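# Four arms carry a loaded container onto the pallet

## Task

Get the container entirely onto the pallet with its load still inside. Keep it level the whole way and let nothing drop freely more than a few centimetres. Arm feet, in metres, with facing in degrees counter-clockwise from +x: arm1 at x=-0.26 y=+0.72 z=+1.12 facing -68; arm2 at x=+0.00 y=-0.47 z=+1.09 facing +104; arm3 at x=+0.60 y=-0.60 z=+0.66 facing +124; arm4 at x=+0.65 y=+0.76 z=+0.61 facing -98. At the end, release it and pull the arms away. It only counts if the container stays in place on its own, without any robot holding it.

## Robot and tools

Setup. Four identical i2rt Big YAM arms (arm1, arm2, arm3, arm4), each with six joints, a two-finger gripper and a wrist camera (arm1_cam_wrist to arm4_cam_wrist). A fixed room camera, cam_high, looks over the scene. A hand reaches roughly 1.0 m from its joint-1 axis at full stretch. Loose objects may occasionally be nudged by an outside push. Knocking anything out of the work area or onto the floor fails the task.

Frame. There is one shared scene frame: origin on the floor, +z up, distances in metres. The foot positions and facings above are in this frame. The hand point sits midway between the fingertips. The hand's z axis runs along the fingers, and the fingers open and close along its y axis.

execute_actions. Argument "actions" is a list holding one action, or none. An empty list just returns state and pictures. An action is an object keyed by arm name. Each arm entry holds "joints", an object of absolute joint targets by name. These are targets to reach, not offsets. Arms not named, or joints not named, keep pushing toward whatever target they had. All motions named in one action start at once and may finish at different times. One action runs at most 15 s.

Joint names, units and ranges:
- joint1_rad: -2.879 to 2.879, tolerance ±0.045. Turns the arm about its foot; positive is counter-clockwise seen from above; 0 points the arm along its foot's facing.
- joint2_rad: 0 to 3.141, ±0.14. Shoulder; 0 has the upper arm pointing back and roughly level; increasing lifts it up and then forward.
- joint3_rad: 0 to 3.019, ±0.09. Elbow; 0 is folded onto the upper arm; increasing opens it.
- joint4_rad: -1.692 to 1.57, ±0.055. Hand pitch; positive tips the fingers up.
- joint5_rad: -1.57 to 1.57, ±0.03. Hand swings sideways; positive goes to the arm's right.
- joint6_rad: -2.094 to 2.094, ±0.035. Hand roll; positive is clockwise when viewed from behind the hand.
- gripper_m: 0 to 0.093 m, ±0.003. The fingertip gap. Grip force tops out near 50 to 62 N per pad, lower on some grippers.
With joints 1 and 6 at 0 and the hand level and pointing forward, the wrist camera rides on top of the hand, looking at the fingertips. Joints move at different speeds, so the hand can sweep a wide path between postures. An unknown key or out-of-range number rejects the whole call and nothing moves. "cameras" is optional: a list of camera names, or ["all"]. Omitting it or passing null also gives all; [] gives none.

wait: "seconds", 0 to 10. It commands nothing new and returns the same state and pictures as an empty action.

zoom_image: "camera" (one of the five names) and "region" [x0, y0, x1, y1]. The region is in pixels of that camera's latest full image, measured from the top-left corner, and is at most 504x504. Wrist images are 616x616 fisheye; cam_high is 896x504 pinhole with radial distortion. Calibration K and T_world_to_cam are given. They may be slightly off, and wrist-camera poses are computed from reported joints, which adds error.

finished_scene: "scene", the current scene's integer. It is final, and the result tells whether the goal was met. Replying without any tool call ends everything.

Reading results. joint_positions gives each joint. Joint torques are the raw drive output, with offset, scale and noise, so they are unreliable as contact signals. joint_status reports how each commanded motion ended:
- "off_target": the joint is resting short of its target and may still push.
- "contact_stop" or "time_out": the joint holds where it stopped. After a time_out, a joint may keep a nearby target and keep pushing; on_its_own then lists it. To stop that push, send the joint its reported position.
- "joint command not followed" with a "cause:" line, and per-joint "not_followed": a self- or arm-collision check withheld that arm's targets. Its gripper command still ran. The arm may retry those targets on later actions until you send ones that pass.
on_its_own lists what the call did not command; "held at" is the held target, not the actual position. If a result reports a stop, any later execute_actions, wait or finished_scene in the same reply are skipped. A target very close to the current position may not move the joint at all.

Hazards. A hard press between two robots fails the run, and a hard hit may. The collision check can act too late, and between arms it ignores fingers, gripper housings and wrist cameras. Nothing in the state reports robot-to-robot touching. Arms do not stop on contact; they keep pushing hard. Sustained pushing or holding a load heats motors, including while you think. A MOTOR HOT line appears from 85 °C. At 100 °C an OVER-TEMPERATURE FAULT makes that arm and its gripper go limp and fall until it cools, and its joint_status shows "limit_stop_at_motor_heat"; resend targets afterwards. A joint holding up a load sags over time. Arms do not wait for one another. Between calls, the robots keep holding the last command. Avoid drops, slips, slams, tilting the container, and hard pushes.

Each tool is called after ">>>" as name(argument=value, ...), one argument or row to a line, values as JSON.

## Session

>>> execute_actions(
  actions=[],
)

Scene clock: 0.00 s.
Joint torques (N m, as the arm reports them, + toward a larger angle): no reading
arm1.joint_positions: joint1_rad=-0.885 joint2_rad=+0.440 joint3_rad=+1.399 joint4_rad=-1.173 joint5_rad=+0.244 joint6_rad=+0.153 gripper_m=+0.095
arm1.joint_status: not commanded
arm1.hand: x=-0.3731 y=+0.6070 z=+1.7319 quat_wxyz=(-0.285, -0.723, -0.274, +0.567) (m; scene frame)
arm2.joint_positions: joint1_rad=-0.102 joint2_rad=+0.458 joint3_rad=+1.341 joint4_rad=-1.482 joint5_rad=-0.243 joint6_rad=-0.289 gripper_m=+0.094
arm2.joint_status: not commanded
arm2.hand: x=-0.0666 y=-0.3175 z=+1.6096 quat_wxyz=(-0.279, +0.771, -0.425, -0.384) (m; scene frame)
arm3.joint_positions: joint1_rad=-0.541 joint2_rad=+0.524 joint3_rad=+1.432 joint4_rad=-1.298 joint5_rad=-0.276 joint6_rad=-0.271 gripper_m=+0.094
arm3.joint_status: not commanded
arm3.hand: x=+0.5415 y=-0.4144 z=+1.2431 quat_wxyz=(-0.358, +0.715, -0.419, -0.431) (m; scene frame)
arm4.joint_positions: joint1_rad=-0.381 joint2_rad=+0.441 joint3_rad=+1.340 joint4_rad=-1.163 joint5_rad=-0.155 joint6_rad=-0.205 gripper_m=+0.094
arm4.joint_status: not commanded
arm4.hand: x=+0.5809 y=+0.5932 z=+1.1965 quat_wxyz=(-0.308, -0.611, -0.502, +0.529) (m; scene frame)
pictures: arm1_cam_wrist, arm2_cam_wrist, arm3_cam_wrist, arm4_cam_wrist, cam_high
Images, in order (width x height): arm1_cam_wrist 616x616, arm2_cam_wrist 616x616, arm3_cam_wrist 616x616, arm4_cam_wrist 616x616, cam_high 896x504.

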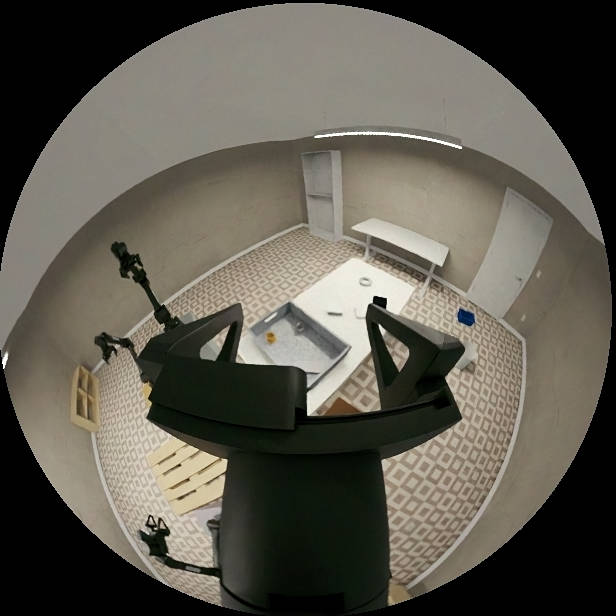

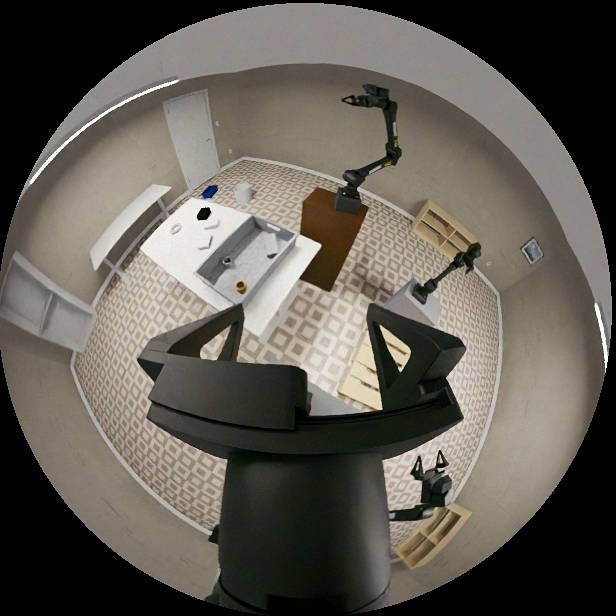

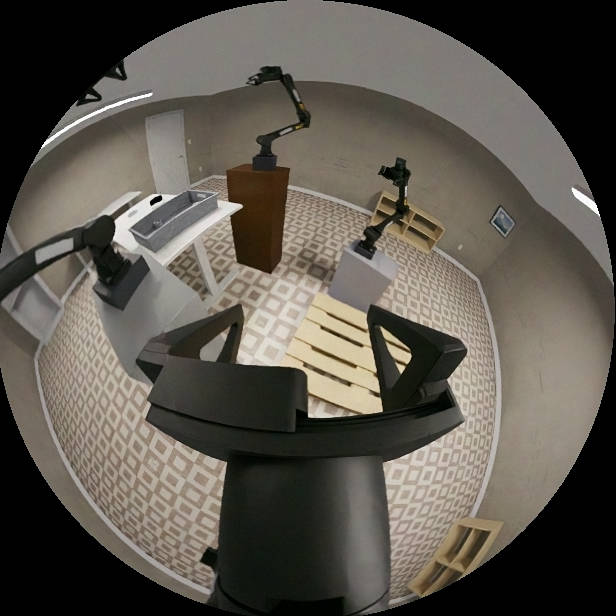

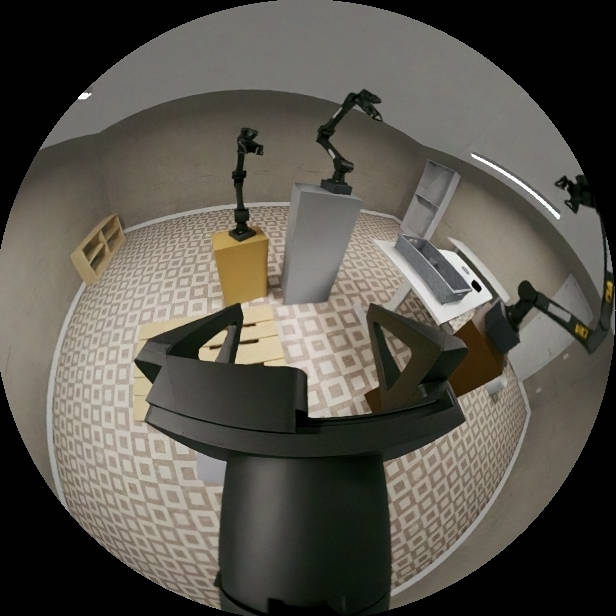

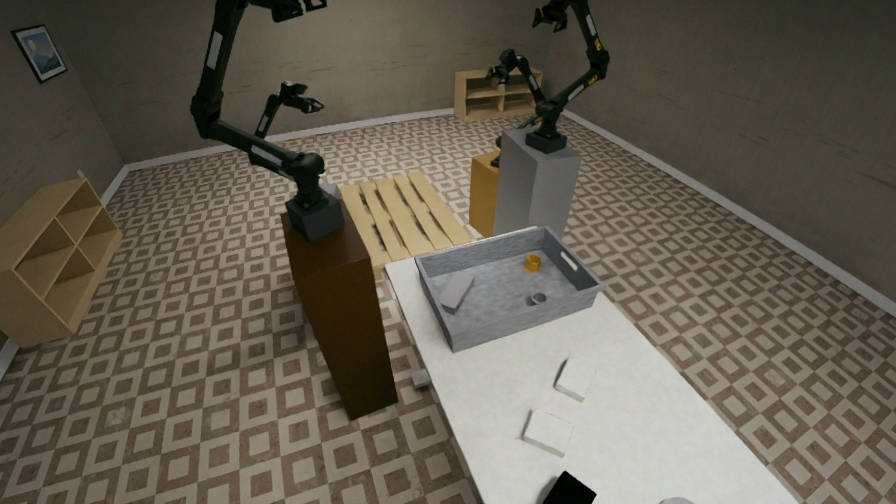

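>>> zoom_image(
  camera="cam_high",
  region=[330, 160, 630, 370],
)

>>> execute_actions(
  actions=[
    {"arm1":{"joints":{"joint1_rad":-0.885,"joint2_rad":1.2,"joint3_rad":1.2,"joint4_rad":-1.2,"joint5_rad":0,"joint6_rad":0}},"arm2":{"joints":{"joint1_rad":0.8,"joint2_rad":1.57,"joint3_rad":1.2,"joint4_rad":-1.2,"joint5_rad":0,"joint6_rad":0}},"arm3":{"joints":{"joint1_rad":-0.6,"joint2_rad":1.2,"joint3_rad":0.9,"joint4_rad":-0.6,"joint5_rad":0,"joint6_rad":0}},"arm4":{"joints":{"joint1_rad":0.1,"joint2_rad":1.0,"joint3_rad":1.0,"joint4_rad":-1.57,"joint5_rad":0,"joint6_rad":0}}},
  ],
)

Region (330, 160, 630, 370) of cam_high's 896x504 image, scaled by 1.680, with more detail than that image has; it fills the top 353 rows of this view, and the rest is white.

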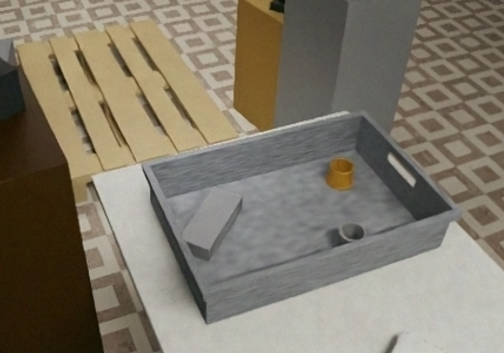

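Scene clock: 10.17 s.
Joint torques (N m, as the arm reports them, + toward a larger angle): arm1=[-0.14 -9.22 12.04  0.37 -0.27 -0.09] | arm2=[  0.4  -10.95   9.53   0.43  -0.1    0.19] | arm3=[ -0.73 -10.8    9.88   2.25   0.21   0.3 ] | arm4=[ 0.96 -6.46  8.41 -0.3   0.13  0.25]
arm1.joint_positions: joint1_rad=-0.885 joint2_rad=+1.209 joint3_rad=+1.183 joint4_rad=-1.185 joint5_rad=+0.004 joint6_rad=+0.014 gripper_m=+0.095
arm1.joint_status: all done
arm1.hand: x=-0.4607 y=+0.3580 z=+1.3892 quat_wxyz=(-0.094, -0.847, -0.498, +0.159) (m; scene frame)
arm2.joint_positions: joint1_rad=+0.807 joint2_rad=+1.571 joint3_rad=+1.199 joint4_rad=-1.202 joint5_rad=+0.001 joint6_rad=-0.010 gripper_m=+0.094
arm2.joint_status: all done
arm2.hand: x=-0.3905 y=-0.2448 z=+1.2158 quat_wxyz=(+0.002, +0.968, -0.250, +0.002) (m; scene frame)
arm3.joint_positions: joint1_rad=-0.592 joint2_rad=+1.205 joint3_rad=+0.882 joint4_rad=-0.618 joint5_rad=-0.004 joint6_rad=-0.012 gripper_m=+0.094
arm3.joint_status: all done
arm3.hand: x=+0.5990 y=-0.1417 z=+0.8410 quat_wxyz=(-0.219, +0.678, -0.668, -0.215) (m; scene frame)
arm4.joint_positions: joint1_rad=+0.101 joint2_rad=+1.007 joint3_rad=+0.986 joint4_rad=-1.557 joint5_rad=-0.003 joint6_rad=-0.017 gripper_m=+0.094
arm4.joint_status: all done
arm4.hand: x=+0.6390 y=+0.5043 z=+0.8417 quat_wxyz=(-0.002, -0.714, -0.701, -0.001) (m; scene frame)
pictures: arm1_cam_wrist, arm2_cam_wrist, arm3_cam_wrist, arm4_cam_wrist, cam_high
camera_calibration (this result's frames):
arm1_cam_wrist: T_world_to_cam=[[-0.875435, 0.483253, -0.00900222, -0.559236], [0.464655, 0.84658, 0.259613, -0.445566], [0.13308, 0.223091, -0.965671, 1.44782], [0, 0, 0, 1]] pos_world=[-0.475215, 0.324464, 1.50875]
arm2_cam_wrist: T_world_to_cam=[[0.479156, 0.877621, 0.0138515, 0.382676], [0.70742, -0.395476, 0.585795, -0.525547], [0.519584, -0.270888, -0.810341, 1.24861], [0, 0, 0, 1]] pos_world=[-0.460338, -0.205451, 1.31436]
arm3_cam_wrist: T_world_to_cam=[[0.999913, 0.0131843, 0.000829668, -0.594679], [0.0131822, -0.99991, 0.00243193, -0.145751], [0.000861657, -0.00242078, -0.999997, 0.965092], [0, 0, 0, 1]] pos_world=[0.595717, -0.135561, 0.965936]
arm4_cam_wrist: T_world_to_cam=[[-0.999893, 0.0130253, -0.00661697, 0.635835], [0.00672869, 0.812593, 0.582793, -0.901481], [0.012968, 0.582686, -0.812594, 0.50288], [0, 0, 0, 1]] pos_world=[0.635311, 0.431234, 0.938221]
Images, in order (width x height): arm1_cam_wrist 616x616, arm2_cam_wrist 616x616, arm3_cam_wrist 616x616, arm4_cam_wrist 616x616, cam_high 896x504.

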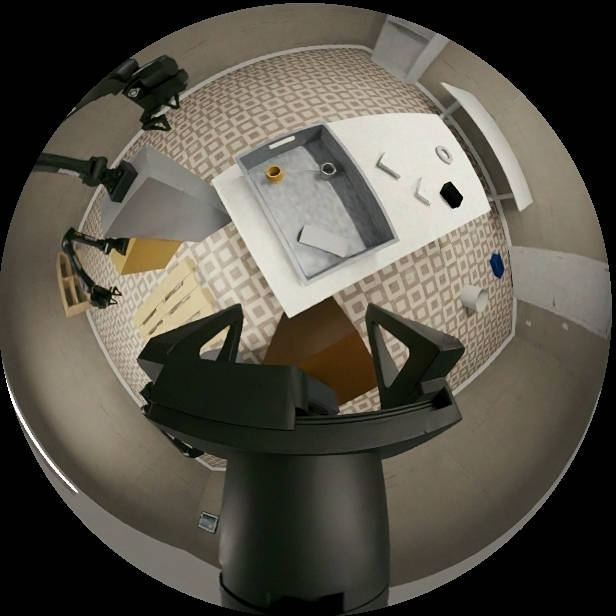

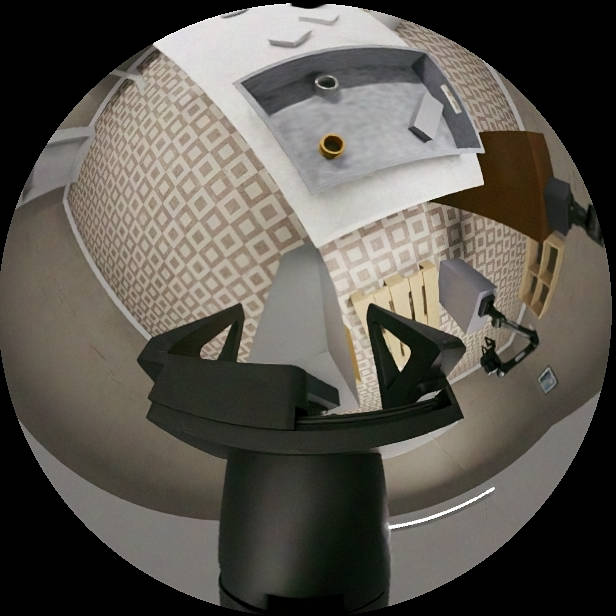

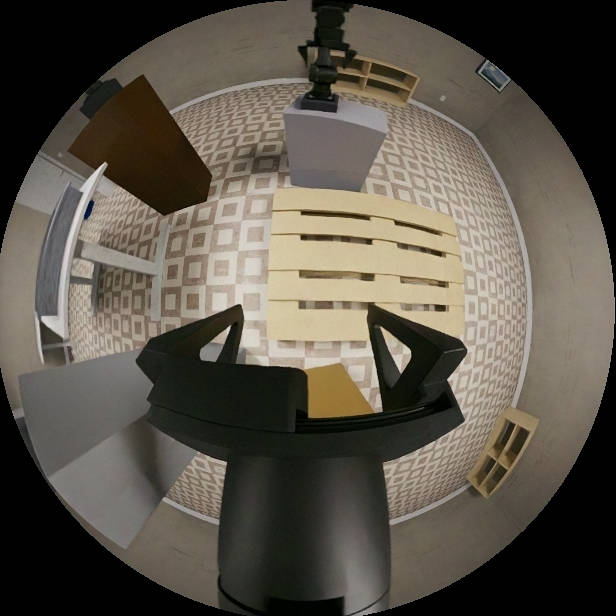

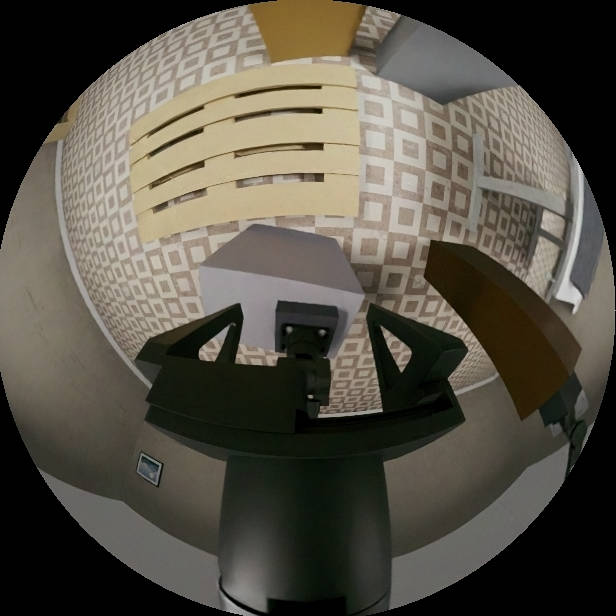

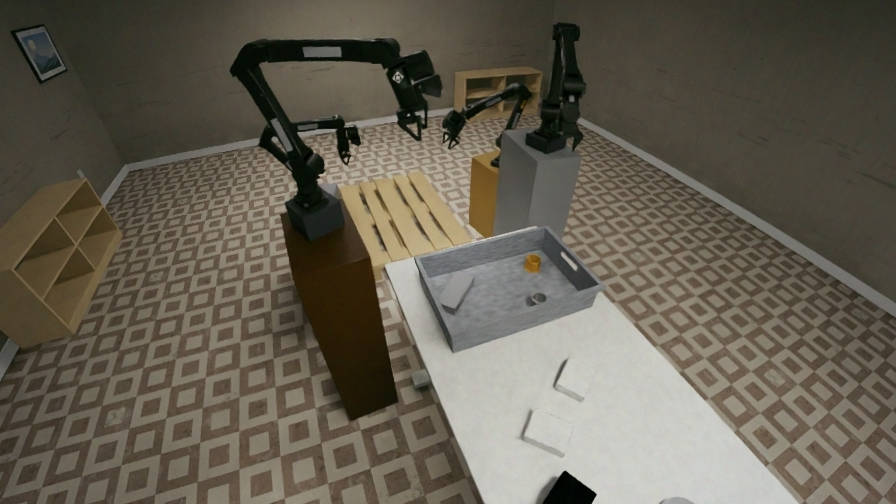

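>>> execute_actions(
  actions=[
    {"arm1":{"joints":{"joint4_rad":-1.57}},"arm2":{"joints":{"joint3_rad":0.8,"joint4_rad":-0.8}},"arm3":{"joints":{"joint4_rad":-1.27}},"arm4":{"joints":{"joint1_rad":0.7,"joint2_rad":1.8,"joint3_rad":1.8}}},
  ],
  cameras=[],
)

Scene clock: 26.70 s.
Joint torques (N m, as the arm reports them, + toward a larger angle): arm1=[-0.05 -8.94 11.36 -0.32 -0.26 -0.1 ] | arm2=[ 0.63 -8.51  7.17  0.56 -0.03  0.13] | arm3=[-0.74 -9.64  8.91  0.01  0.21  0.3 ] | arm4=[  0.76 -20.06  11.01  -0.13   0.07   0.25]
arm1.joint_positions: joint1_rad=-0.885 joint2_rad=+1.209 joint3_rad=+1.183 joint4_rad=-1.555 joint5_rad=+0.004 joint6_rad=+0.014 gripper_m=+0.095
arm1.joint_status: all done
arm1.hand: x=-0.4186 y=+0.4363 z=+1.3725 quat_wxyz=(+0.001, -0.862, -0.507, +0.002) (m; scene frame)
arm2.joint_positions: joint1_rad=+0.807 joint2_rad=+1.565 joint3_rad=+0.800 joint4_rad=-0.810 joint5_rad=+0.001 joint6_rad=-0.010 gripper_m=+0.094
arm2.joint_status: all done
arm2.hand: x=-0.3185 y=-0.2862 z=+1.0907 quat_wxyz=(+0.002, +0.968, -0.250, +0.002) (m; scene frame)
arm3.joint_positions: joint1_rad=-0.592 joint2_rad=+1.205 joint3_rad=+0.882 joint4_rad=-1.258 joint5_rad=-0.004 joint6_rad=-0.012 gripper_m=+0.094
arm3.joint_status: all done
arm3.hand: x=+0.5994 y=-0.2895 z=+0.7949 quat_wxyz=(+0.005, +0.711, -0.703, +0.006) (m; scene frame)
arm4.joint_positions: joint1_rad=+0.702 joint2_rad=+1.814 joint3_rad=+1.749 joint4_rad=-1.565 joint5_rad=-0.001 joint6_rad=-0.015 gripper_m=+0.094
arm4.joint_status: all done
arm4.hand: x=+0.9403 y=+0.3002 z=+0.8215 quat_wxyz=(+0.024, -0.475, -0.880, -0.011) (m; scene frame)
pictures: none
No camera images: the call's "cameras" was empty. Leave "cameras" out to get every camera's image.

>>> execute_actions(
  actions=[
    {"arm1":{"joints":{"joint1_rad":-1.368,"joint2_rad":1.9,"joint3_rad":1.64,"joint4_rad":-0.9,"joint6_rad":0.62}},"arm2":{"joints":{"joint1_rad":0.878,"joint2_rad":1.9,"joint3_rad":2.13,"joint4_rad":-1.18,"joint6_rad":-0.41}},"arm4":{"joints":{"joint1_rad":0,"joint2_rad":0.8,"joint3_rad":0.8}},"arm3":{"joints":{"joint2_rad":0.8}}},
  ],
  cameras=[],
)

>>> execute_actions(
  actions=[
    {"arm1":{"joints":{"joint2_rad":2.28}},"arm2":{"joints":{"joint2_rad":2.48}}},
  ],
  cameras=["arm1_cam_wrist","arm2_cam_wrist","cam_high"],
)

Scene clock: 82.87 s.
Joint torques (N m, as the arm reports them, + toward a larger angle): arm1=[  0.2  -21.39  14.03   1.68  -0.1    0.16] | arm2=[  0.25 -15.94  14.21   1.07  -0.11  -0.06] | arm3=[-0.77 -3.13  9.91  0.81  0.21  0.3 ] | arm4=[ 0.49 -3.46  7.19  0.07 -0.06  0.22]
arm1.joint_positions: joint1_rad=-1.370 joint2_rad=+1.916 joint3_rad=+1.594 joint4_rad=-0.921 joint5_rad=+0.001 joint6_rad=+0.606 gripper_m=+0.095
arm1.joint_status: all done
arm1.hand: x=-0.8058 y=+0.3598 z=+1.2324 quat_wxyz=(-0.097, -0.986, +0.007, +0.138) (m; scene frame)
arm2.joint_positions: joint1_rad=+0.882 joint2_rad=+1.880 joint3_rad=+2.090 joint4_rad=-1.171 joint5_rad=+0.001 joint6_rad=-0.400 gripper_m=+0.094
arm2.joint_status: all done
arm2.hand: x=-0.6513 y=-0.1579 z=+1.4397 quat_wxyz=(-0.121, +0.954, -0.020, -0.274) (m; scene frame)
arm3.joint_positions: joint1_rad=-0.592 joint2_rad=+0.792 joint3_rad=+0.882 joint4_rad=-1.258 joint5_rad=-0.004 joint6_rad=-0.012 gripper_m=+0.094
arm3.joint_status: all done
arm3.hand: x=+0.5988 y=-0.3173 z=+0.9095 quat_wxyz=(-0.140, +0.698, -0.688, -0.138) (m; scene frame)
arm4.joint_positions: joint1_rad=+0.004 joint2_rad=+0.806 joint3_rad=+0.802 joint4_rad=-1.566 joint5_rad=+0.003 joint6_rad=-0.013 gripper_m=+0.094
arm4.joint_status: all done
arm4.hand: x=+0.6221 y=+0.5716 z=+0.8115 quat_wxyz=(-0.003, -0.748, -0.664, +0.004) (m; scene frame)
pictures: none
No camera images: the call's "cameras" was empty. Leave "cameras" out to get every camera's image.

Scene clock: 84.60 s.
Joint torques (N m, as the arm reports them, + toward a larger angle): arm1=[  0.11 -22.67  10.07   0.6   -0.09   0.16] | arm2=[  0.24 -20.72  11.94   0.12  -0.14  -0.06] | arm3=[-0.78 -3.12  9.91  0.79  0.21  0.31] | arm4=[ 0.85 -3.22  7.19  0.05 -0.05  0.23]
arm1.joint_positions: joint1_rad=-1.370 joint2_rad=+2.291 joint3_rad=+1.612 joint4_rad=-0.910 joint5_rad=+0.001 joint6_rad=+0.606 gripper_m=+0.095
arm1.joint_status: all done
arm1.hand: x=-0.7738 y=+0.3797 z=+1.0067 quat_wxyz=(+0.000, -1.000, +0.007, -0.005) (m; scene frame)
arm2.joint_positions: joint1_rad=+0.882 joint2_rad=+2.460 joint3_rad=+2.099 joint4_rad=-1.179 joint5_rad=+0.001 joint6_rad=-0.400 gripper_m=+0.094
arm2.joint_status: all done
arm2.hand: x=-0.6582 y=-0.1562 z=+1.0266 quat_wxyz=(-0.005, +1.000, -0.020, -0.014) (m; scene frame)
arm3.joint_positions: joint1_rad=-0.592 joint2_rad=+0.792 joint3_rad=+0.882 joint4_rad=-1.258 joint5_rad=-0.004 joint6_rad=-0.012 gripper_m=+0.094
arm3.joint_status: not commanded
arm3.hand: x=+0.5988 y=-0.3173 z=+0.9095 quat_wxyz=(-0.140, +0.698, -0.688, -0.138) (m; scene frame)
arm4.joint_positions: joint1_rad=+0.004 joint2_rad=+0.806 joint3_rad=+0.802 joint4_rad=-1.566 joint5_rad=+0.003 joint6_rad=-0.013 gripper_m=+0.094
arm4.joint_status: not commanded
arm4.hand: x=+0.6221 y=+0.5716 z=+0.8115 quat_wxyz=(-0.003, -0.748, -0.664, +0.004) (m; scene frame)
pictures: arm1_cam_wrist, arm2_cam_wrist, cam_high
camera_calibration (this result's frames):
arm1_cam_wrist: T_world_to_cam=[[0.0133762, 0.999877, -0.00813595, -0.356571], [0.799774, -0.0058149, 0.600273, 0.0208498], [0.600152, -0.0145363, -0.799754, 1.39989], [0, 0, 0, 1]] pos_world=[-0.852052, 0.376998, 1.10415]
arm2_cam_wrist: T_world_to_cam=[[0.0354431, 0.999037, 0.0258465, 0.150325], [0.828155, -0.0438372, 0.558782, -0.0281559], [0.559378, 0.00159986, -0.828911, 1.34621], [0, 0, 0, 1]] pos_world=[-0.735048, -0.153569, 1.12773]
Images, in order (width x height): arm1_cam_wrist 616x616, arm2_cam_wrist 616x616, cam_high 896x504.

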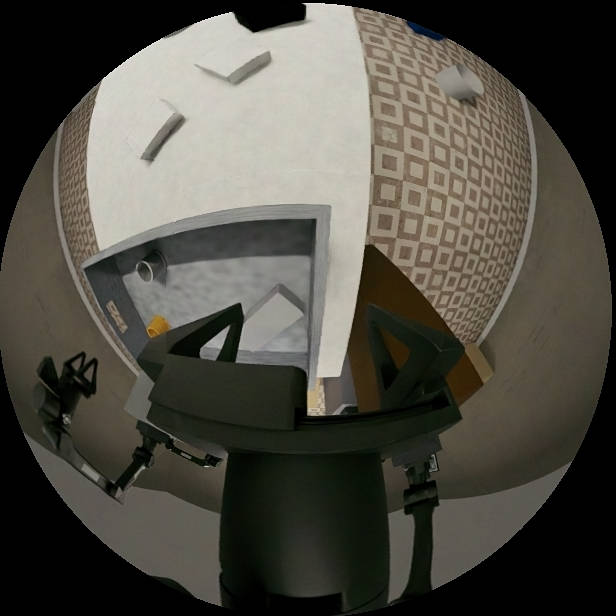

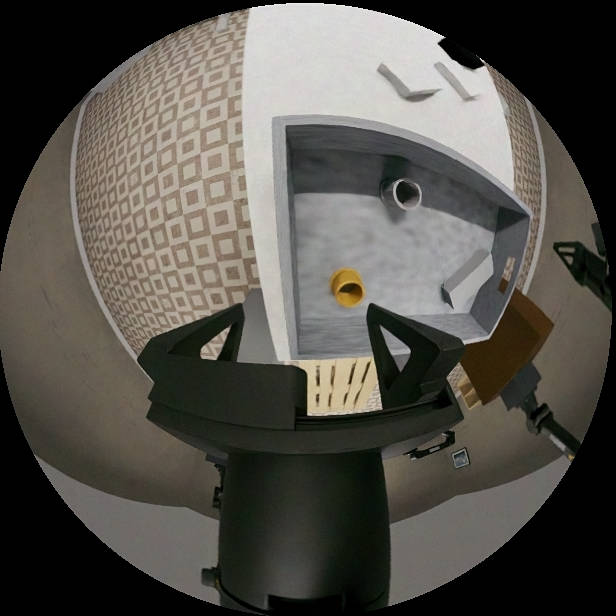

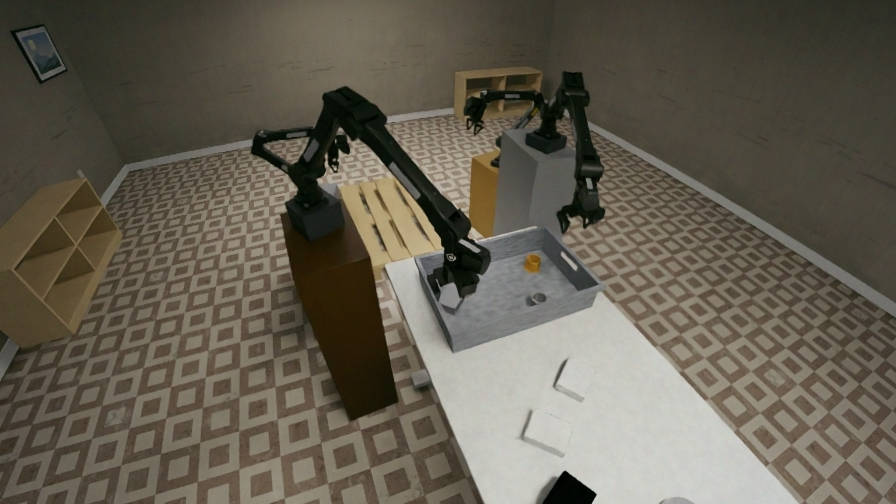

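>>> execute_actions(
  actions=[
    {"arm1":{"joints":{"joint1_rad":-1.407,"joint2_rad":2.62,"joint3_rad":1.735,"joint4_rad":-0.635,"joint6_rad":0.57}},"arm2":{"joints":{"joint1_rad":0.916,"joint2_rad":2.77,"joint3_rad":2.135,"joint4_rad":-0.915,"joint6_rad":-0.375}}},
  ],
  cameras=["arm1_cam_wrist","arm2_cam_wrist","cam_high"],
)

Scene clock: 93.47 s.
Joint torques (N m, as the arm reports them, + toward a larger angle): arm1=[  1.5  -21.43   5.47   0.05  -0.21  -0.2 ] | arm2=[  1.2  -20.1    8.55   0.58  -0.16   0.16] | arm3=[-0.77 -3.12  9.91  0.79  0.21  0.31] | arm4=[ 0.56 -3.29  7.17  0.01 -0.06  0.22]
arm1.joint_positions: joint1_rad=-1.429 joint2_rad=+2.597 joint3_rad=+1.751 joint4_rad=-0.623 joint5_rad=+0.004 joint6_rad=+0.596 gripper_m=+0.095
arm1.joint_status: all done
arm1.hand: x=-0.8316 y=+0.3867 z=+0.8601 quat_wxyz=(-0.031, -0.998, +0.031, +0.047) (m; scene frame)
arm2.joint_positions: joint1_rad=+0.920 joint2_rad=+2.748 joint3_rad=+2.132 joint4_rad=-0.920 joint5_rad=+0.000 joint6_rad=-0.385 gripper_m=+0.094
arm2.joint_status: all done
arm2.hand: x=-0.6642 y=-0.1844 z=+0.8377 quat_wxyz=(-0.005, +1.000, -0.009, -0.016) (m; scene frame)
arm3.joint_positions: joint1_rad=-0.592 joint2_rad=+0.792 joint3_rad=+0.882 joint4_rad=-1.258 joint5_rad=-0.004 joint6_rad=-0.012 gripper_m=+0.094
arm3.joint_status: not commanded
arm3.hand: x=+0.5988 y=-0.3173 z=+0.9095 quat_wxyz=(-0.140, +0.698, -0.688, -0.138) (m; scene frame)
arm4.joint_positions: joint1_rad=+0.004 joint2_rad=+0.806 joint3_rad=+0.802 joint4_rad=-1.566 joint5_rad=+0.003 joint6_rad=-0.013 gripper_m=+0.094
arm4.joint_status: not commanded
arm4.hand: x=+0.6221 y=+0.5716 z=+0.8115 quat_wxyz=(-0.003, -0.748, -0.664, +0.004) (m; scene frame)
pictures: arm1_cam_wrist, arm2_cam_wrist, cam_high
camera_calibration (this result's frames):
arm1_cam_wrist: T_world_to_cam=[[0.0576209, 0.995627, -0.0735307, -0.269261], [0.856752, -0.0115046, 0.5156, 0.277555], [0.5125, -0.0927069, -0.853668, 1.32111], [0, 0, 0, 1]] pos_world=[-0.899351, 0.393753, 0.964886]
arm2_cam_wrist: T_world_to_cam=[[0.0122843, 0.999572, 0.0265317, 0.167742], [0.831142, -0.024959, 0.5555, 0.089367], [0.555925, 0.0152277, -0.831093, 1.19504], [0, 0, 0, 1]] pos_world=[-0.74069, -0.183638, 0.939096]
Images, in order (width x height): arm1_cam_wrist 616x616, arm2_cam_wrist 616x616, cam_high 896x504.

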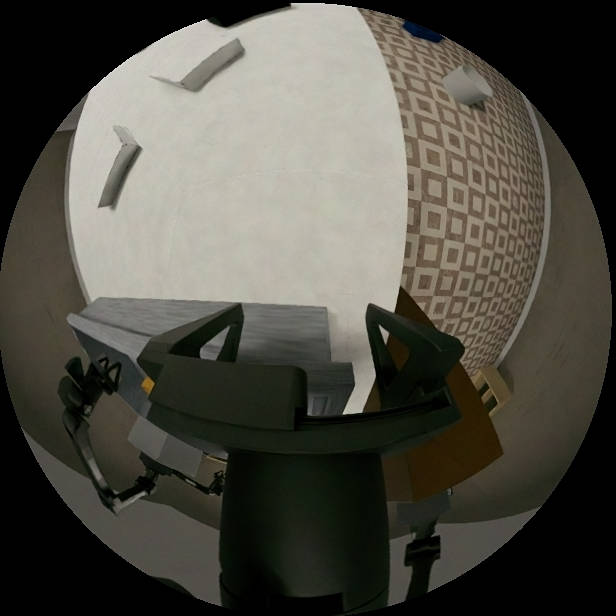

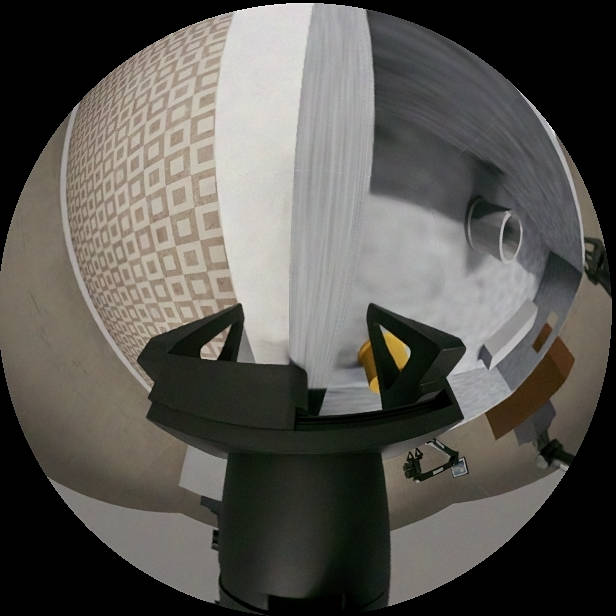

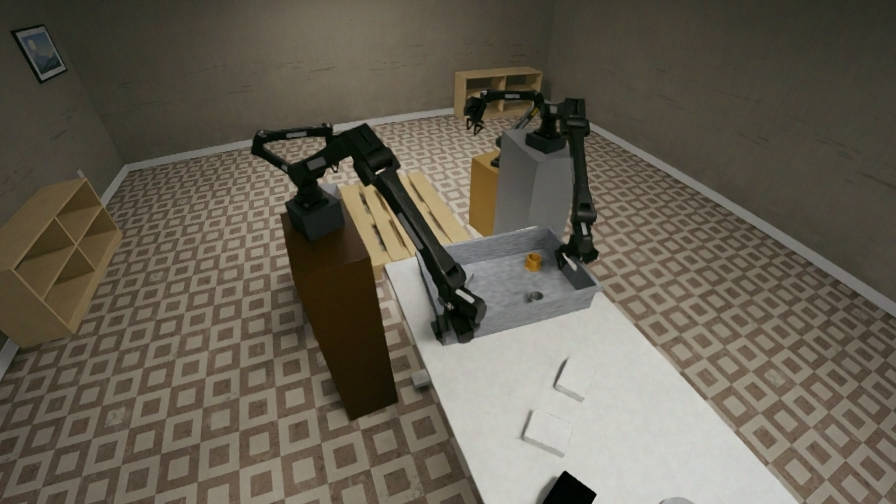

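>>> execute_actions(
  actions=[
    {"arm1":{"joints":{"joint2_rad":2.36}}},
  ],
  cameras=[],
)

>>> execute_actions(
  actions=[
    {"arm1":{"joints":{"joint1_rad":-1.381,"joint3_rad":1.53,"joint4_rad":-0.72,"joint6_rad":0.65}}},
  ],
  cameras=["arm1_cam_wrist"],
)

>>> execute_actions(
  actions=[
    {"arm1":{"joints":{"joint2_rad":2.46,"joint3_rad":1.57,"joint4_rad":-0.68}}},
  ],
  cameras=[],
)

>>> execute_actions(
  actions=[
    {"arm1":{"joints":{"joint2_rad":2.555,"joint3_rad":1.61,"joint4_rad":-0.59}},"arm2":{"joints":{"joint1_rad":0.90,"joint4_rad":-0.96,"joint6_rad":-0.34}}},
  ],
  cameras=["arm1_cam_wrist","arm2_cam_wrist"],
)

Scene clock: 105.07 s.
Joint torques (N m, as the arm reports them, + toward a larger angle): arm1=[  0.25 -24.51   9.81   0.51  -0.2   -0.11] | arm2=[  0.83 -20.61   8.54   0.74  -0.08   0.18] | arm3=[-0.81 -3.12  9.91  0.8   0.21  0.31] | arm4=[ 0.56 -3.23  7.21  0.01 -0.06  0.23]
arm1.joint_positions: joint1_rad=-1.411 joint2_rad=+2.365 joint3_rad=+1.719 joint4_rad=-0.627 joint5_rad=+0.004 joint6_rad=+0.584 gripper_m=+0.095
arm1.joint_status: all done
arm1.hand: x=-0.8742 y=+0.3483 z=+1.0053 quat_wxyz=(-0.084, -0.988, +0.017, +0.129) (m; scene frame)
arm2.joint_positions: joint1_rad=+0.920 joint2_rad=+2.748 joint3_rad=+2.132 joint4_rad=-0.920 joint5_rad=+0.000 joint6_rad=-0.385 gripper_m=+0.094
arm2.joint_status: not commanded
arm2.hand: x=-0.6642 y=-0.1844 z=+0.8377 quat_wxyz=(-0.005, +1.000, -0.009, -0.016) (m; scene frame)
arm3.joint_positions: joint1_rad=-0.592 joint2_rad=+0.792 joint3_rad=+0.882 joint4_rad=-1.258 joint5_rad=-0.004 joint6_rad=-0.012 gripper_m=+0.094
arm3.joint_status: not commanded
arm3.hand: x=+0.5988 y=-0.3173 z=+0.9095 quat_wxyz=(-0.140, +0.698, -0.688, -0.138) (m; scene frame)
arm4.joint_positions: joint1_rad=+0.004 joint2_rad=+0.806 joint3_rad=+0.802 joint4_rad=-1.566 joint5_rad=+0.003 joint6_rad=-0.013 gripper_m=+0.094
arm4.joint_status: not commanded
arm4.hand: x=+0.6221 y=+0.5716 z=+0.8115 quat_wxyz=(-0.003, -0.748, -0.664, +0.004) (m; scene frame)
pictures: none
No camera images: the call's "cameras" was empty. Leave "cameras" out to get every camera's image.

Scene clock: 106.10 s.
Joint torques (N m, as the arm reports them, + toward a larger angle): arm1=[ -0.77 -22.68   7.81  -0.08  -0.19   0.16] | arm2=[  0.78 -20.54   8.46   0.65  -0.08   0.09] | arm3=[-0.74 -3.12  9.9   0.79  0.21  0.31] | arm4=[ 0.51 -3.12  7.15  0.06 -0.04  0.22]
arm1.joint_positions: joint1_rad=-1.382 joint2_rad=+2.376 joint3_rad=+1.516 joint4_rad=-0.712 joint5_rad=+0.004 joint6_rad=+0.636 gripper_m=+0.095
arm1.joint_status: all done
arm1.hand: x=-0.7578 y=+0.3987 z=+0.9303 quat_wxyz=(-0.004, -1.000, +0.027, +0.003) (m; scene frame)
arm2.joint_positions: joint1_rad=+0.920 joint2_rad=+2.748 joint3_rad=+2.132 joint4_rad=-0.920 joint5_rad=+0.000 joint6_rad=-0.385 gripper_m=+0.094
arm2.joint_status: not commanded
arm2.hand: x=-0.6642 y=-0.1844 z=+0.8377 quat_wxyz=(-0.005, +1.000, -0.009, -0.016) (m; scene frame)
arm3.joint_positions: joint1_rad=-0.592 joint2_rad=+0.792 joint3_rad=+0.882 joint4_rad=-1.258 joint5_rad=-0.004 joint6_rad=-0.012 gripper_m=+0.094
arm3.joint_status: not commanded
arm3.hand: x=+0.5988 y=-0.3173 z=+0.9095 quat_wxyz=(-0.140, +0.698, -0.688, -0.138) (m; scene frame)
arm4.joint_positions: joint1_rad=+0.004 joint2_rad=+0.806 joint3_rad=+0.802 joint4_rad=-1.566 joint5_rad=+0.003 joint6_rad=-0.013 gripper_m=+0.094
arm4.joint_status: not commanded
arm4.hand: x=+0.6221 y=+0.5716 z=+0.8115 quat_wxyz=(-0.003, -0.748, -0.664, +0.004) (m; scene frame)
pictures: arm1_cam_wrist
camera_calibration (this result's frames):
arm1_cam_wrist: T_world_to_cam=[[0.05446, 0.998388, -0.0159617, -0.33732], [0.808179, -0.0346852, 0.587915, 0.0834312], [0.586414, -0.0449178, -0.808765, 1.33955], [0, 0, 0, 1]] pos_world=[-0.834586, 0.399839, 1.02894]
Images, in order (width x height): arm1_cam_wrist 616x616.

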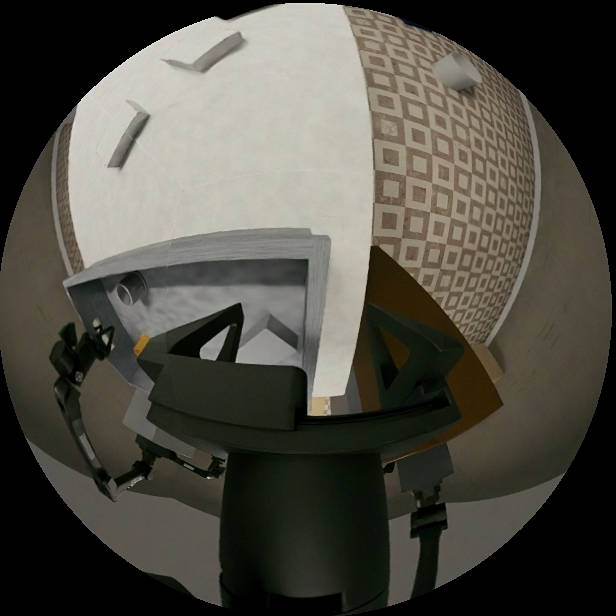

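Scene clock: 107.10 s.
Joint torques (N m, as the arm reports them, + toward a larger angle): arm1=[  0.04 -23.18   8.12   0.59  -0.18   0.16] | arm2=[  0.52 -20.54   8.42   0.43  -0.04   0.17] | arm3=[-0.82 -3.15  9.92  0.78  0.21  0.3 ] | arm4=[ 0.49 -3.58  7.2   0.01 -0.06  0.22]
arm1.joint_positions: joint1_rad=-1.382 joint2_rad=+2.474 joint3_rad=+1.546 joint4_rad=-0.692 joint5_rad=+0.004 joint6_rad=+0.636 gripper_m=+0.095
arm1.joint_status: all done
arm1.hand: x=-0.7473 y=+0.4052 z=+0.8816 quat_wxyz=(+0.010, -0.999, +0.028, -0.017) (m; scene frame)
arm2.joint_positions: joint1_rad=+0.920 joint2_rad=+2.748 joint3_rad=+2.132 joint4_rad=-0.920 joint5_rad=+0.000 joint6_rad=-0.385 gripper_m=+0.094
arm2.joint_status: not commanded
arm2.hand: x=-0.6642 y=-0.1844 z=+0.8377 quat_wxyz=(-0.005, +1.000, -0.009, -0.016) (m; scene frame)
arm3.joint_positions: joint1_rad=-0.592 joint2_rad=+0.792 joint3_rad=+0.882 joint4_rad=-1.258 joint5_rad=-0.004 joint6_rad=-0.012 gripper_m=+0.094
arm3.joint_status: not commanded
arm3.hand: x=+0.5988 y=-0.3173 z=+0.9095 quat_wxyz=(-0.140, +0.698, -0.688, -0.138) (m; scene frame)
arm4.joint_positions: joint1_rad=+0.004 joint2_rad=+0.806 joint3_rad=+0.802 joint4_rad=-1.566 joint5_rad=+0.003 joint6_rad=-0.013 gripper_m=+0.094
arm4.joint_status: not commanded
arm4.hand: x=+0.6221 y=+0.5716 z=+0.8115 quat_wxyz=(-0.003, -0.748, -0.664, +0.004) (m; scene frame)
pictures: none
No camera images: the call's "cameras" was empty. Leave "cameras" out to get every camera's image.

Scene clock: 108.10 s.
Joint torques (N m, as the arm reports them, + toward a larger angle): arm1=[ -0.11 -23.35   7.71   0.9   -0.1    0.15] | arm2=[  0.25 -20.93   8.47  -0.28  -0.07   0.2 ] | arm3=[-0.78 -3.12  9.94  0.79  0.21  0.31] | arm4=[ 0.59 -3.32  7.15  0.06 -0.06  0.21]
arm1.joint_positions: joint1_rad=-1.382 joint2_rad=+2.565 joint3_rad=+1.588 joint4_rad=-0.606 joint5_rad=+0.002 joint6_rad=+0.637 gripper_m=+0.095
arm1.joint_status: all done
arm1.hand: x=-0.7552 y=+0.3994 z=+0.8394 quat_wxyz=(-0.001, -1.000, +0.028, -0.002) (m; scene frame)
arm2.joint_positions: joint1_rad=+0.902 joint2_rad=+2.748 joint3_rad=+2.132 joint4_rad=-0.952 joint5_rad=+0.000 joint6_rad=-0.350 gripper_m=+0.094
arm2.joint_status: all done
arm2.hand: x=-0.6520 y=-0.1760 z=+0.8375 quat_wxyz=(+0.001, +0.999, -0.035, -0.001) (m; scene frame)
arm3.joint_positions: joint1_rad=-0.592 joint2_rad=+0.792 joint3_rad=+0.882 joint4_rad=-1.258 joint5_rad=-0.004 joint6_rad=-0.012 gripper_m=+0.094
arm3.joint_status: not commanded
arm3.hand: x=+0.5988 y=-0.3173 z=+0.9095 quat_wxyz=(-0.140, +0.698, -0.688, -0.138) (m; scene frame)
arm4.joint_positions: joint1_rad=+0.004 joint2_rad=+0.806 joint3_rad=+0.802 joint4_rad=-1.566 joint5_rad=+0.003 joint6_rad=-0.013 gripper_m=+0.094
arm4.joint_status: not commanded
arm4.hand: x=+0.6221 y=+0.5716 z=+0.8115 quat_wxyz=(-0.003, -0.748, -0.664, +0.004) (m; scene frame)
pictures: arm1_cam_wrist, arm2_cam_wrist
camera_calibration (this result's frames):
arm1_cam_wrist: T_world_to_cam=[[0.0552856, 0.998406, -0.0113801, -0.342856], [0.802438, -0.0376459, 0.595547, 0.125219], [0.594169, -0.042057, -0.80324, 1.26454], [0, 0, 0, 1]] pos_world=[-0.832878, 0.400206, 0.937255]
arm2_cam_wrist: T_world_to_cam=[[0.0641664, 0.997838, 0.0142254, 0.203101], [0.812267, -0.0605038, 0.58014, 0.0403009], [0.579746, -0.0256707, -0.814393, 1.18231], [0, 0, 0, 1]] pos_world=[-0.731206, -0.169873, 0.936594]
Images, in order (width x height): arm1_cam_wrist 616x616, arm2_cam_wrist 616x616.

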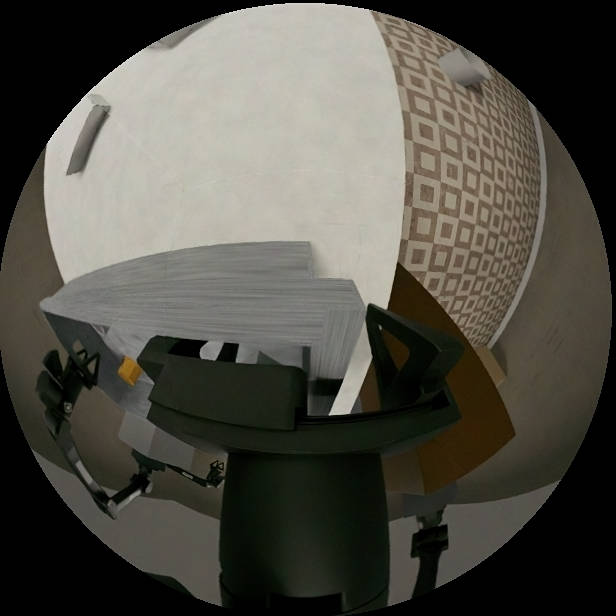

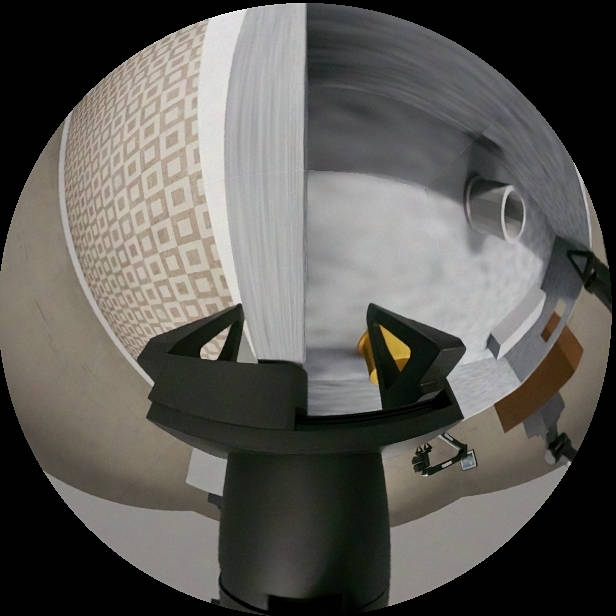

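>>> execute_actions(
  actions=[
    {"arm1":{"joints":{"joint1_rad":-1.397,"gripper_m":0}},"arm2":{"joints":{"joint1_rad":0.91,"gripper_m":0}}},
  ],
  cameras=[],
)

>>> execute_actions(
  actions=[
    {"arm1":{"joints":{"joint2_rad":2.46,"joint3_rad":1.585,"joint4_rad":-0.665}},"arm2":{"joints":{"joint2_rad":2.68,"joint3_rad":2.12,"joint4_rad":-1.01}}},
  ],
  cameras=["arm3_cam_wrist","cam_high"],
)

Scene clock: 114.43 s.
Joint torques (N m, as the arm reports them, + toward a larger angle): arm1=[  0.46 -23.1    7.66   0.16   0.62   0.19] | arm2=[ -0.26 -20.43   8.44  -0.23  -1.57   0.  ] | arm3=[-0.77 -3.07  9.92  0.8   0.21  0.3 ] | arm4=[ 0.54 -3.03  7.19 -0.01 -0.06  0.23]
arm1.joint_positions: joint1_rad=-1.402 joint2_rad=+2.565 joint3_rad=+1.587 joint4_rad=-0.588 joint5_rad=-0.017 joint6_rad=+0.633 gripper_m=+0.013
arm1.joint_status: gripper_m off_target (ended at +0.013, target +0.000); the others done
arm1.hand: x=-0.7631 y=+0.4046 z=+0.8390 quat_wxyz=(-0.014, -0.999, +0.036, +0.000) (m; scene frame)
arm2.joint_positions: joint1_rad=+0.923 joint2_rad=+2.748 joint3_rad=+2.129 joint4_rad=-0.949 joint5_rad=+0.038 joint6_rad=-0.335 gripper_m=+0.012
arm2.joint_status: gripper_m off_target (ended at +0.012, target +0.000); the others done
arm2.hand: x=-0.6546 y=-0.1835 z=+0.8367 quat_wxyz=(-0.016, +0.999, -0.032, +0.006) (m; scene frame)
arm3.joint_positions: joint1_rad=-0.592 joint2_rad=+0.792 joint3_rad=+0.882 joint4_rad=-1.258 joint5_rad=-0.004 joint6_rad=-0.012 gripper_m=+0.094
arm3.joint_status: not commanded
arm3.hand: x=+0.5988 y=-0.3173 z=+0.9095 quat_wxyz=(-0.140, +0.698, -0.688, -0.138) (m; scene frame)
arm4.joint_positions: joint1_rad=+0.004 joint2_rad=+0.806 joint3_rad=+0.802 joint4_rad=-1.566 joint5_rad=+0.003 joint6_rad=-0.013 gripper_m=+0.094
arm4.joint_status: not commanded
arm4.hand: x=+0.6221 y=+0.5716 z=+0.8115 quat_wxyz=(-0.003, -0.748, -0.664, +0.004) (m; scene frame)
pictures: none
No camera images: the call's "cameras" was empty. Leave "cameras" out to get every camera's image.

Scene clock: 116.27 s.
Joint torques (N m, as the arm reports them, + toward a larger angle): arm1=[  0.23 -31.06   6.36  -2.56   0.59   0.19] | arm2=[  0.78 -27.22   8.11  -1.93  -1.62   0.13] | arm3=[-0.68 -3.13  9.92  0.78  0.21  0.3 ] | arm4=[ 0.37 -3.33  7.16  0.07 -0.06  0.23]
arm1.joint_positions: joint1_rad=-1.400 joint2_rad=+2.556 joint3_rad=+1.576 joint4_rad=-0.593 joint5_rad=-0.017 joint6_rad=+0.633 gripper_m=+0.013
arm1.joint_status: joint4_rad time_out (moved -0.006 of -0.077); the others done
arm1.on_its_own: joint4_rad reads -0.593 and still pushes toward -0.665 since a time_out
arm1.hand: x=-0.7593 y=+0.4060 z=+0.8416 quat_wxyz=(-0.012, -0.999, +0.035, -0.003) (m; scene frame)
arm2.joint_positions: joint1_rad=+0.919 joint2_rad=+2.743 joint3_rad=+2.121 joint4_rad=-0.956 joint5_rad=+0.039 joint6_rad=-0.340 gripper_m=+0.012
arm2.joint_status: all done
arm2.hand: x=-0.6504 y=-0.1818 z=+0.8381 quat_wxyz=(-0.015, +0.999, -0.032, +0.010) (m; scene frame)
arm3.joint_positions: joint1_rad=-0.592 joint2_rad=+0.792 joint3_rad=+0.882 joint4_rad=-1.258 joint5_rad=-0.004 joint6_rad=-0.012 gripper_m=+0.094
arm3.joint_status: not commanded
arm3.hand: x=+0.5988 y=-0.3173 z=+0.9095 quat_wxyz=(-0.140, +0.698, -0.688, -0.138) (m; scene frame)
arm4.joint_positions: joint1_rad=+0.004 joint2_rad=+0.806 joint3_rad=+0.802 joint4_rad=-1.566 joint5_rad=+0.003 joint6_rad=-0.013 gripper_m=+0.094
arm4.joint_status: not commanded
arm4.hand: x=+0.6221 y=+0.5716 z=+0.8115 quat_wxyz=(-0.003, -0.748, -0.664, +0.004) (m; scene frame)
pictures: arm3_cam_wrist, cam_high
camera_calibration (this result's frames):
arm3_cam_wrist: T_world_to_cam=[[0.999928, 0.011828, -0.00189798, -0.590113], [0.0119491, -0.973558, 0.228126, -0.517608], [0.000850493, -0.228133, -0.97363, 0.937499], [0, 0, 0, 1]] pos_world=[0.595459, -0.283068, 1.02974]
Images, in order (width x height): arm3_cam_wrist 616x616, cam_high 896x504.

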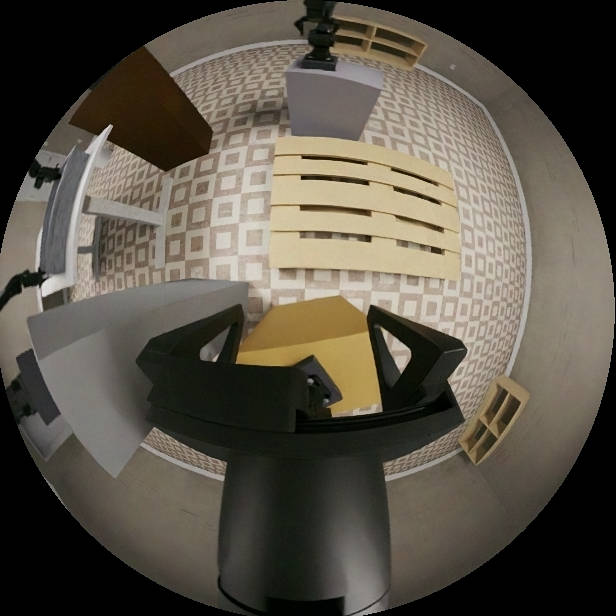

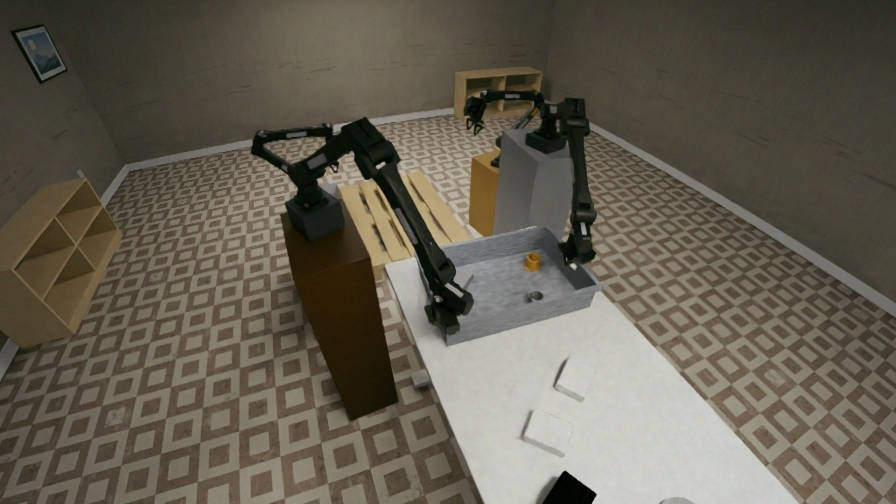

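>>> execute_actions(
  actions=[
    {"arm1":{"joints":{"joint1_rad":-1.362,"joint2_rad":2.41,"joint3_rad":1.515,"joint4_rad":-0.545,"joint6_rad":0.67}},"arm2":{"joints":{"joint1_rad":0.89,"joint2_rad":2.56,"joint3_rad":1.97,"joint4_rad":-0.86,"joint6_rad":-0.375}}},
  ],
  cameras=[],
)

>>> execute_actions(
  actions=[
    {"arm1":{"joints":{"joint1_rad":-1.325,"joint2_rad":2.353,"joint3_rad":1.40,"joint4_rad":-0.489,"joint6_rad":0.70}},"arm2":{"joints":{"joint1_rad":0.865,"joint2_rad":2.47,"joint3_rad":1.80,"joint4_rad":-0.78,"joint6_rad":-0.405}}},
  ],
  cameras=["cam_high"],
)

Scene clock: 134.20 s.
Joint torques (N m, as the arm reports them, + toward a larger angle): arm1=[  1.51 -29.61   7.11  -0.75   0.08   0.3 ] | arm2=[ -0.92 -26.82   9.08  -0.24  -0.87  -0.13] | arm3=[-0.8  -3.1   9.91  0.79  0.21  0.3 ] | arm4=[ 0.53 -3.21  7.21  0.   -0.07  0.23]
arm1.joint_positions: joint1_rad=-1.381 joint2_rad=+2.497 joint3_rad=+1.497 joint4_rad=-0.517 joint5_rad=-0.003 joint6_rad=+0.639 gripper_m=+0.013
arm1.joint_status: all done
arm1.hand: x=-0.7530 y=+0.3997 z=+0.8587 quat_wxyz=(-0.022, -0.999, +0.029, +0.024) (m; scene frame)
arm2.joint_positions: joint1_rad=+0.911 joint2_rad=+2.636 joint3_rad=+1.954 joint4_rad=-0.845 joint5_rad=+0.019 joint6_rad=-0.361 gripper_m=+0.012
arm2.joint_status: all done
arm2.hand: x=-0.6377 y=-0.1848 z=+0.8595 quat_wxyz=(-0.016, +0.999, -0.026, -0.017) (m; scene frame)
arm3.joint_positions: joint1_rad=-0.592 joint2_rad=+0.792 joint3_rad=+0.882 joint4_rad=-1.258 joint5_rad=-0.004 joint6_rad=-0.012 gripper_m=+0.094
arm3.joint_status: not commanded
arm3.hand: x=+0.5988 y=-0.3173 z=+0.9095 quat_wxyz=(-0.140, +0.698, -0.688, -0.138) (m; scene frame)
arm4.joint_positions: joint1_rad=+0.004 joint2_rad=+0.806 joint3_rad=+0.802 joint4_rad=-1.566 joint5_rad=+0.003 joint6_rad=-0.013 gripper_m=+0.094
arm4.joint_status: not commanded
arm4.hand: x=+0.6221 y=+0.5716 z=+0.8115 quat_wxyz=(-0.003, -0.748, -0.664, +0.004) (m; scene frame)
pictures: none
No camera images: the call's "cameras" was empty. Leave "cameras" out to get every camera's image.

Scene clock: 135.20 s.
Joint torques (N m, as the arm reports them, + toward a larger angle): arm1=[  1.5  -27.82   6.66  -0.62  -0.05   0.32] | arm2=[ -1.55 -26.19   9.05  -0.31  -0.85  -0.12] | arm3=[-0.76 -3.18  9.91  0.78  0.21  0.31] | arm4=[ 0.49 -3.4   7.24  0.05 -0.05  0.22]
arm1.joint_positions: joint1_rad=-1.346 joint2_rad=+2.429 joint3_rad=+1.383 joint4_rad=-0.465 joint5_rad=+0.000 joint6_rad=+0.668 gripper_m=+0.013
arm1.joint_status: all done
arm1.hand: x=-0.7201 y=+0.3988 z=+0.8722 quat_wxyz=(-0.023, -0.999, +0.026, +0.026) (m; scene frame)
arm2.joint_positions: joint1_rad=+0.890 joint2_rad=+2.539 joint3_rad=+1.780 joint4_rad=-0.764 joint5_rad=+0.020 joint6_rad=-0.387 gripper_m=+0.011
arm2.joint_status: all done
arm2.hand: x=-0.6023 y=-0.1850 z=+0.8721 quat_wxyz=(-0.017, +0.999, -0.024, -0.018) (m; scene frame)
arm3.joint_positions: joint1_rad=-0.592 joint2_rad=+0.792 joint3_rad=+0.882 joint4_rad=-1.258 joint5_rad=-0.004 joint6_rad=-0.012 gripper_m=+0.094
arm3.joint_status: not commanded
arm3.hand: x=+0.5988 y=-0.3173 z=+0.9095 quat_wxyz=(-0.140, +0.698, -0.688, -0.138) (m; scene frame)
arm4.joint_positions: joint1_rad=+0.004 joint2_rad=+0.806 joint3_rad=+0.802 joint4_rad=-1.566 joint5_rad=+0.003 joint6_rad=-0.013 gripper_m=+0.094
arm4.joint_status: not commanded
arm4.hand: x=+0.6221 y=+0.5716 z=+0.8115 quat_wxyz=(-0.003, -0.748, -0.664, +0.004) (m; scene frame)
pictures: cam_high
Images, in order (width x height): cam_high 896x504.

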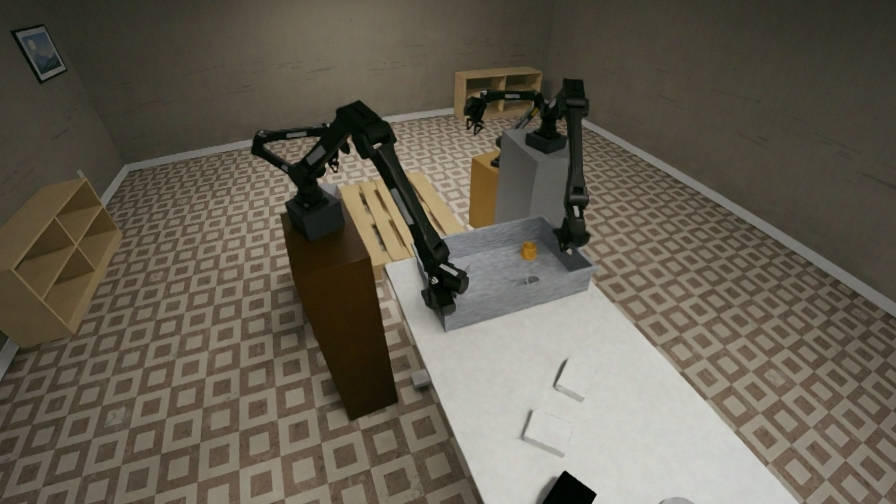

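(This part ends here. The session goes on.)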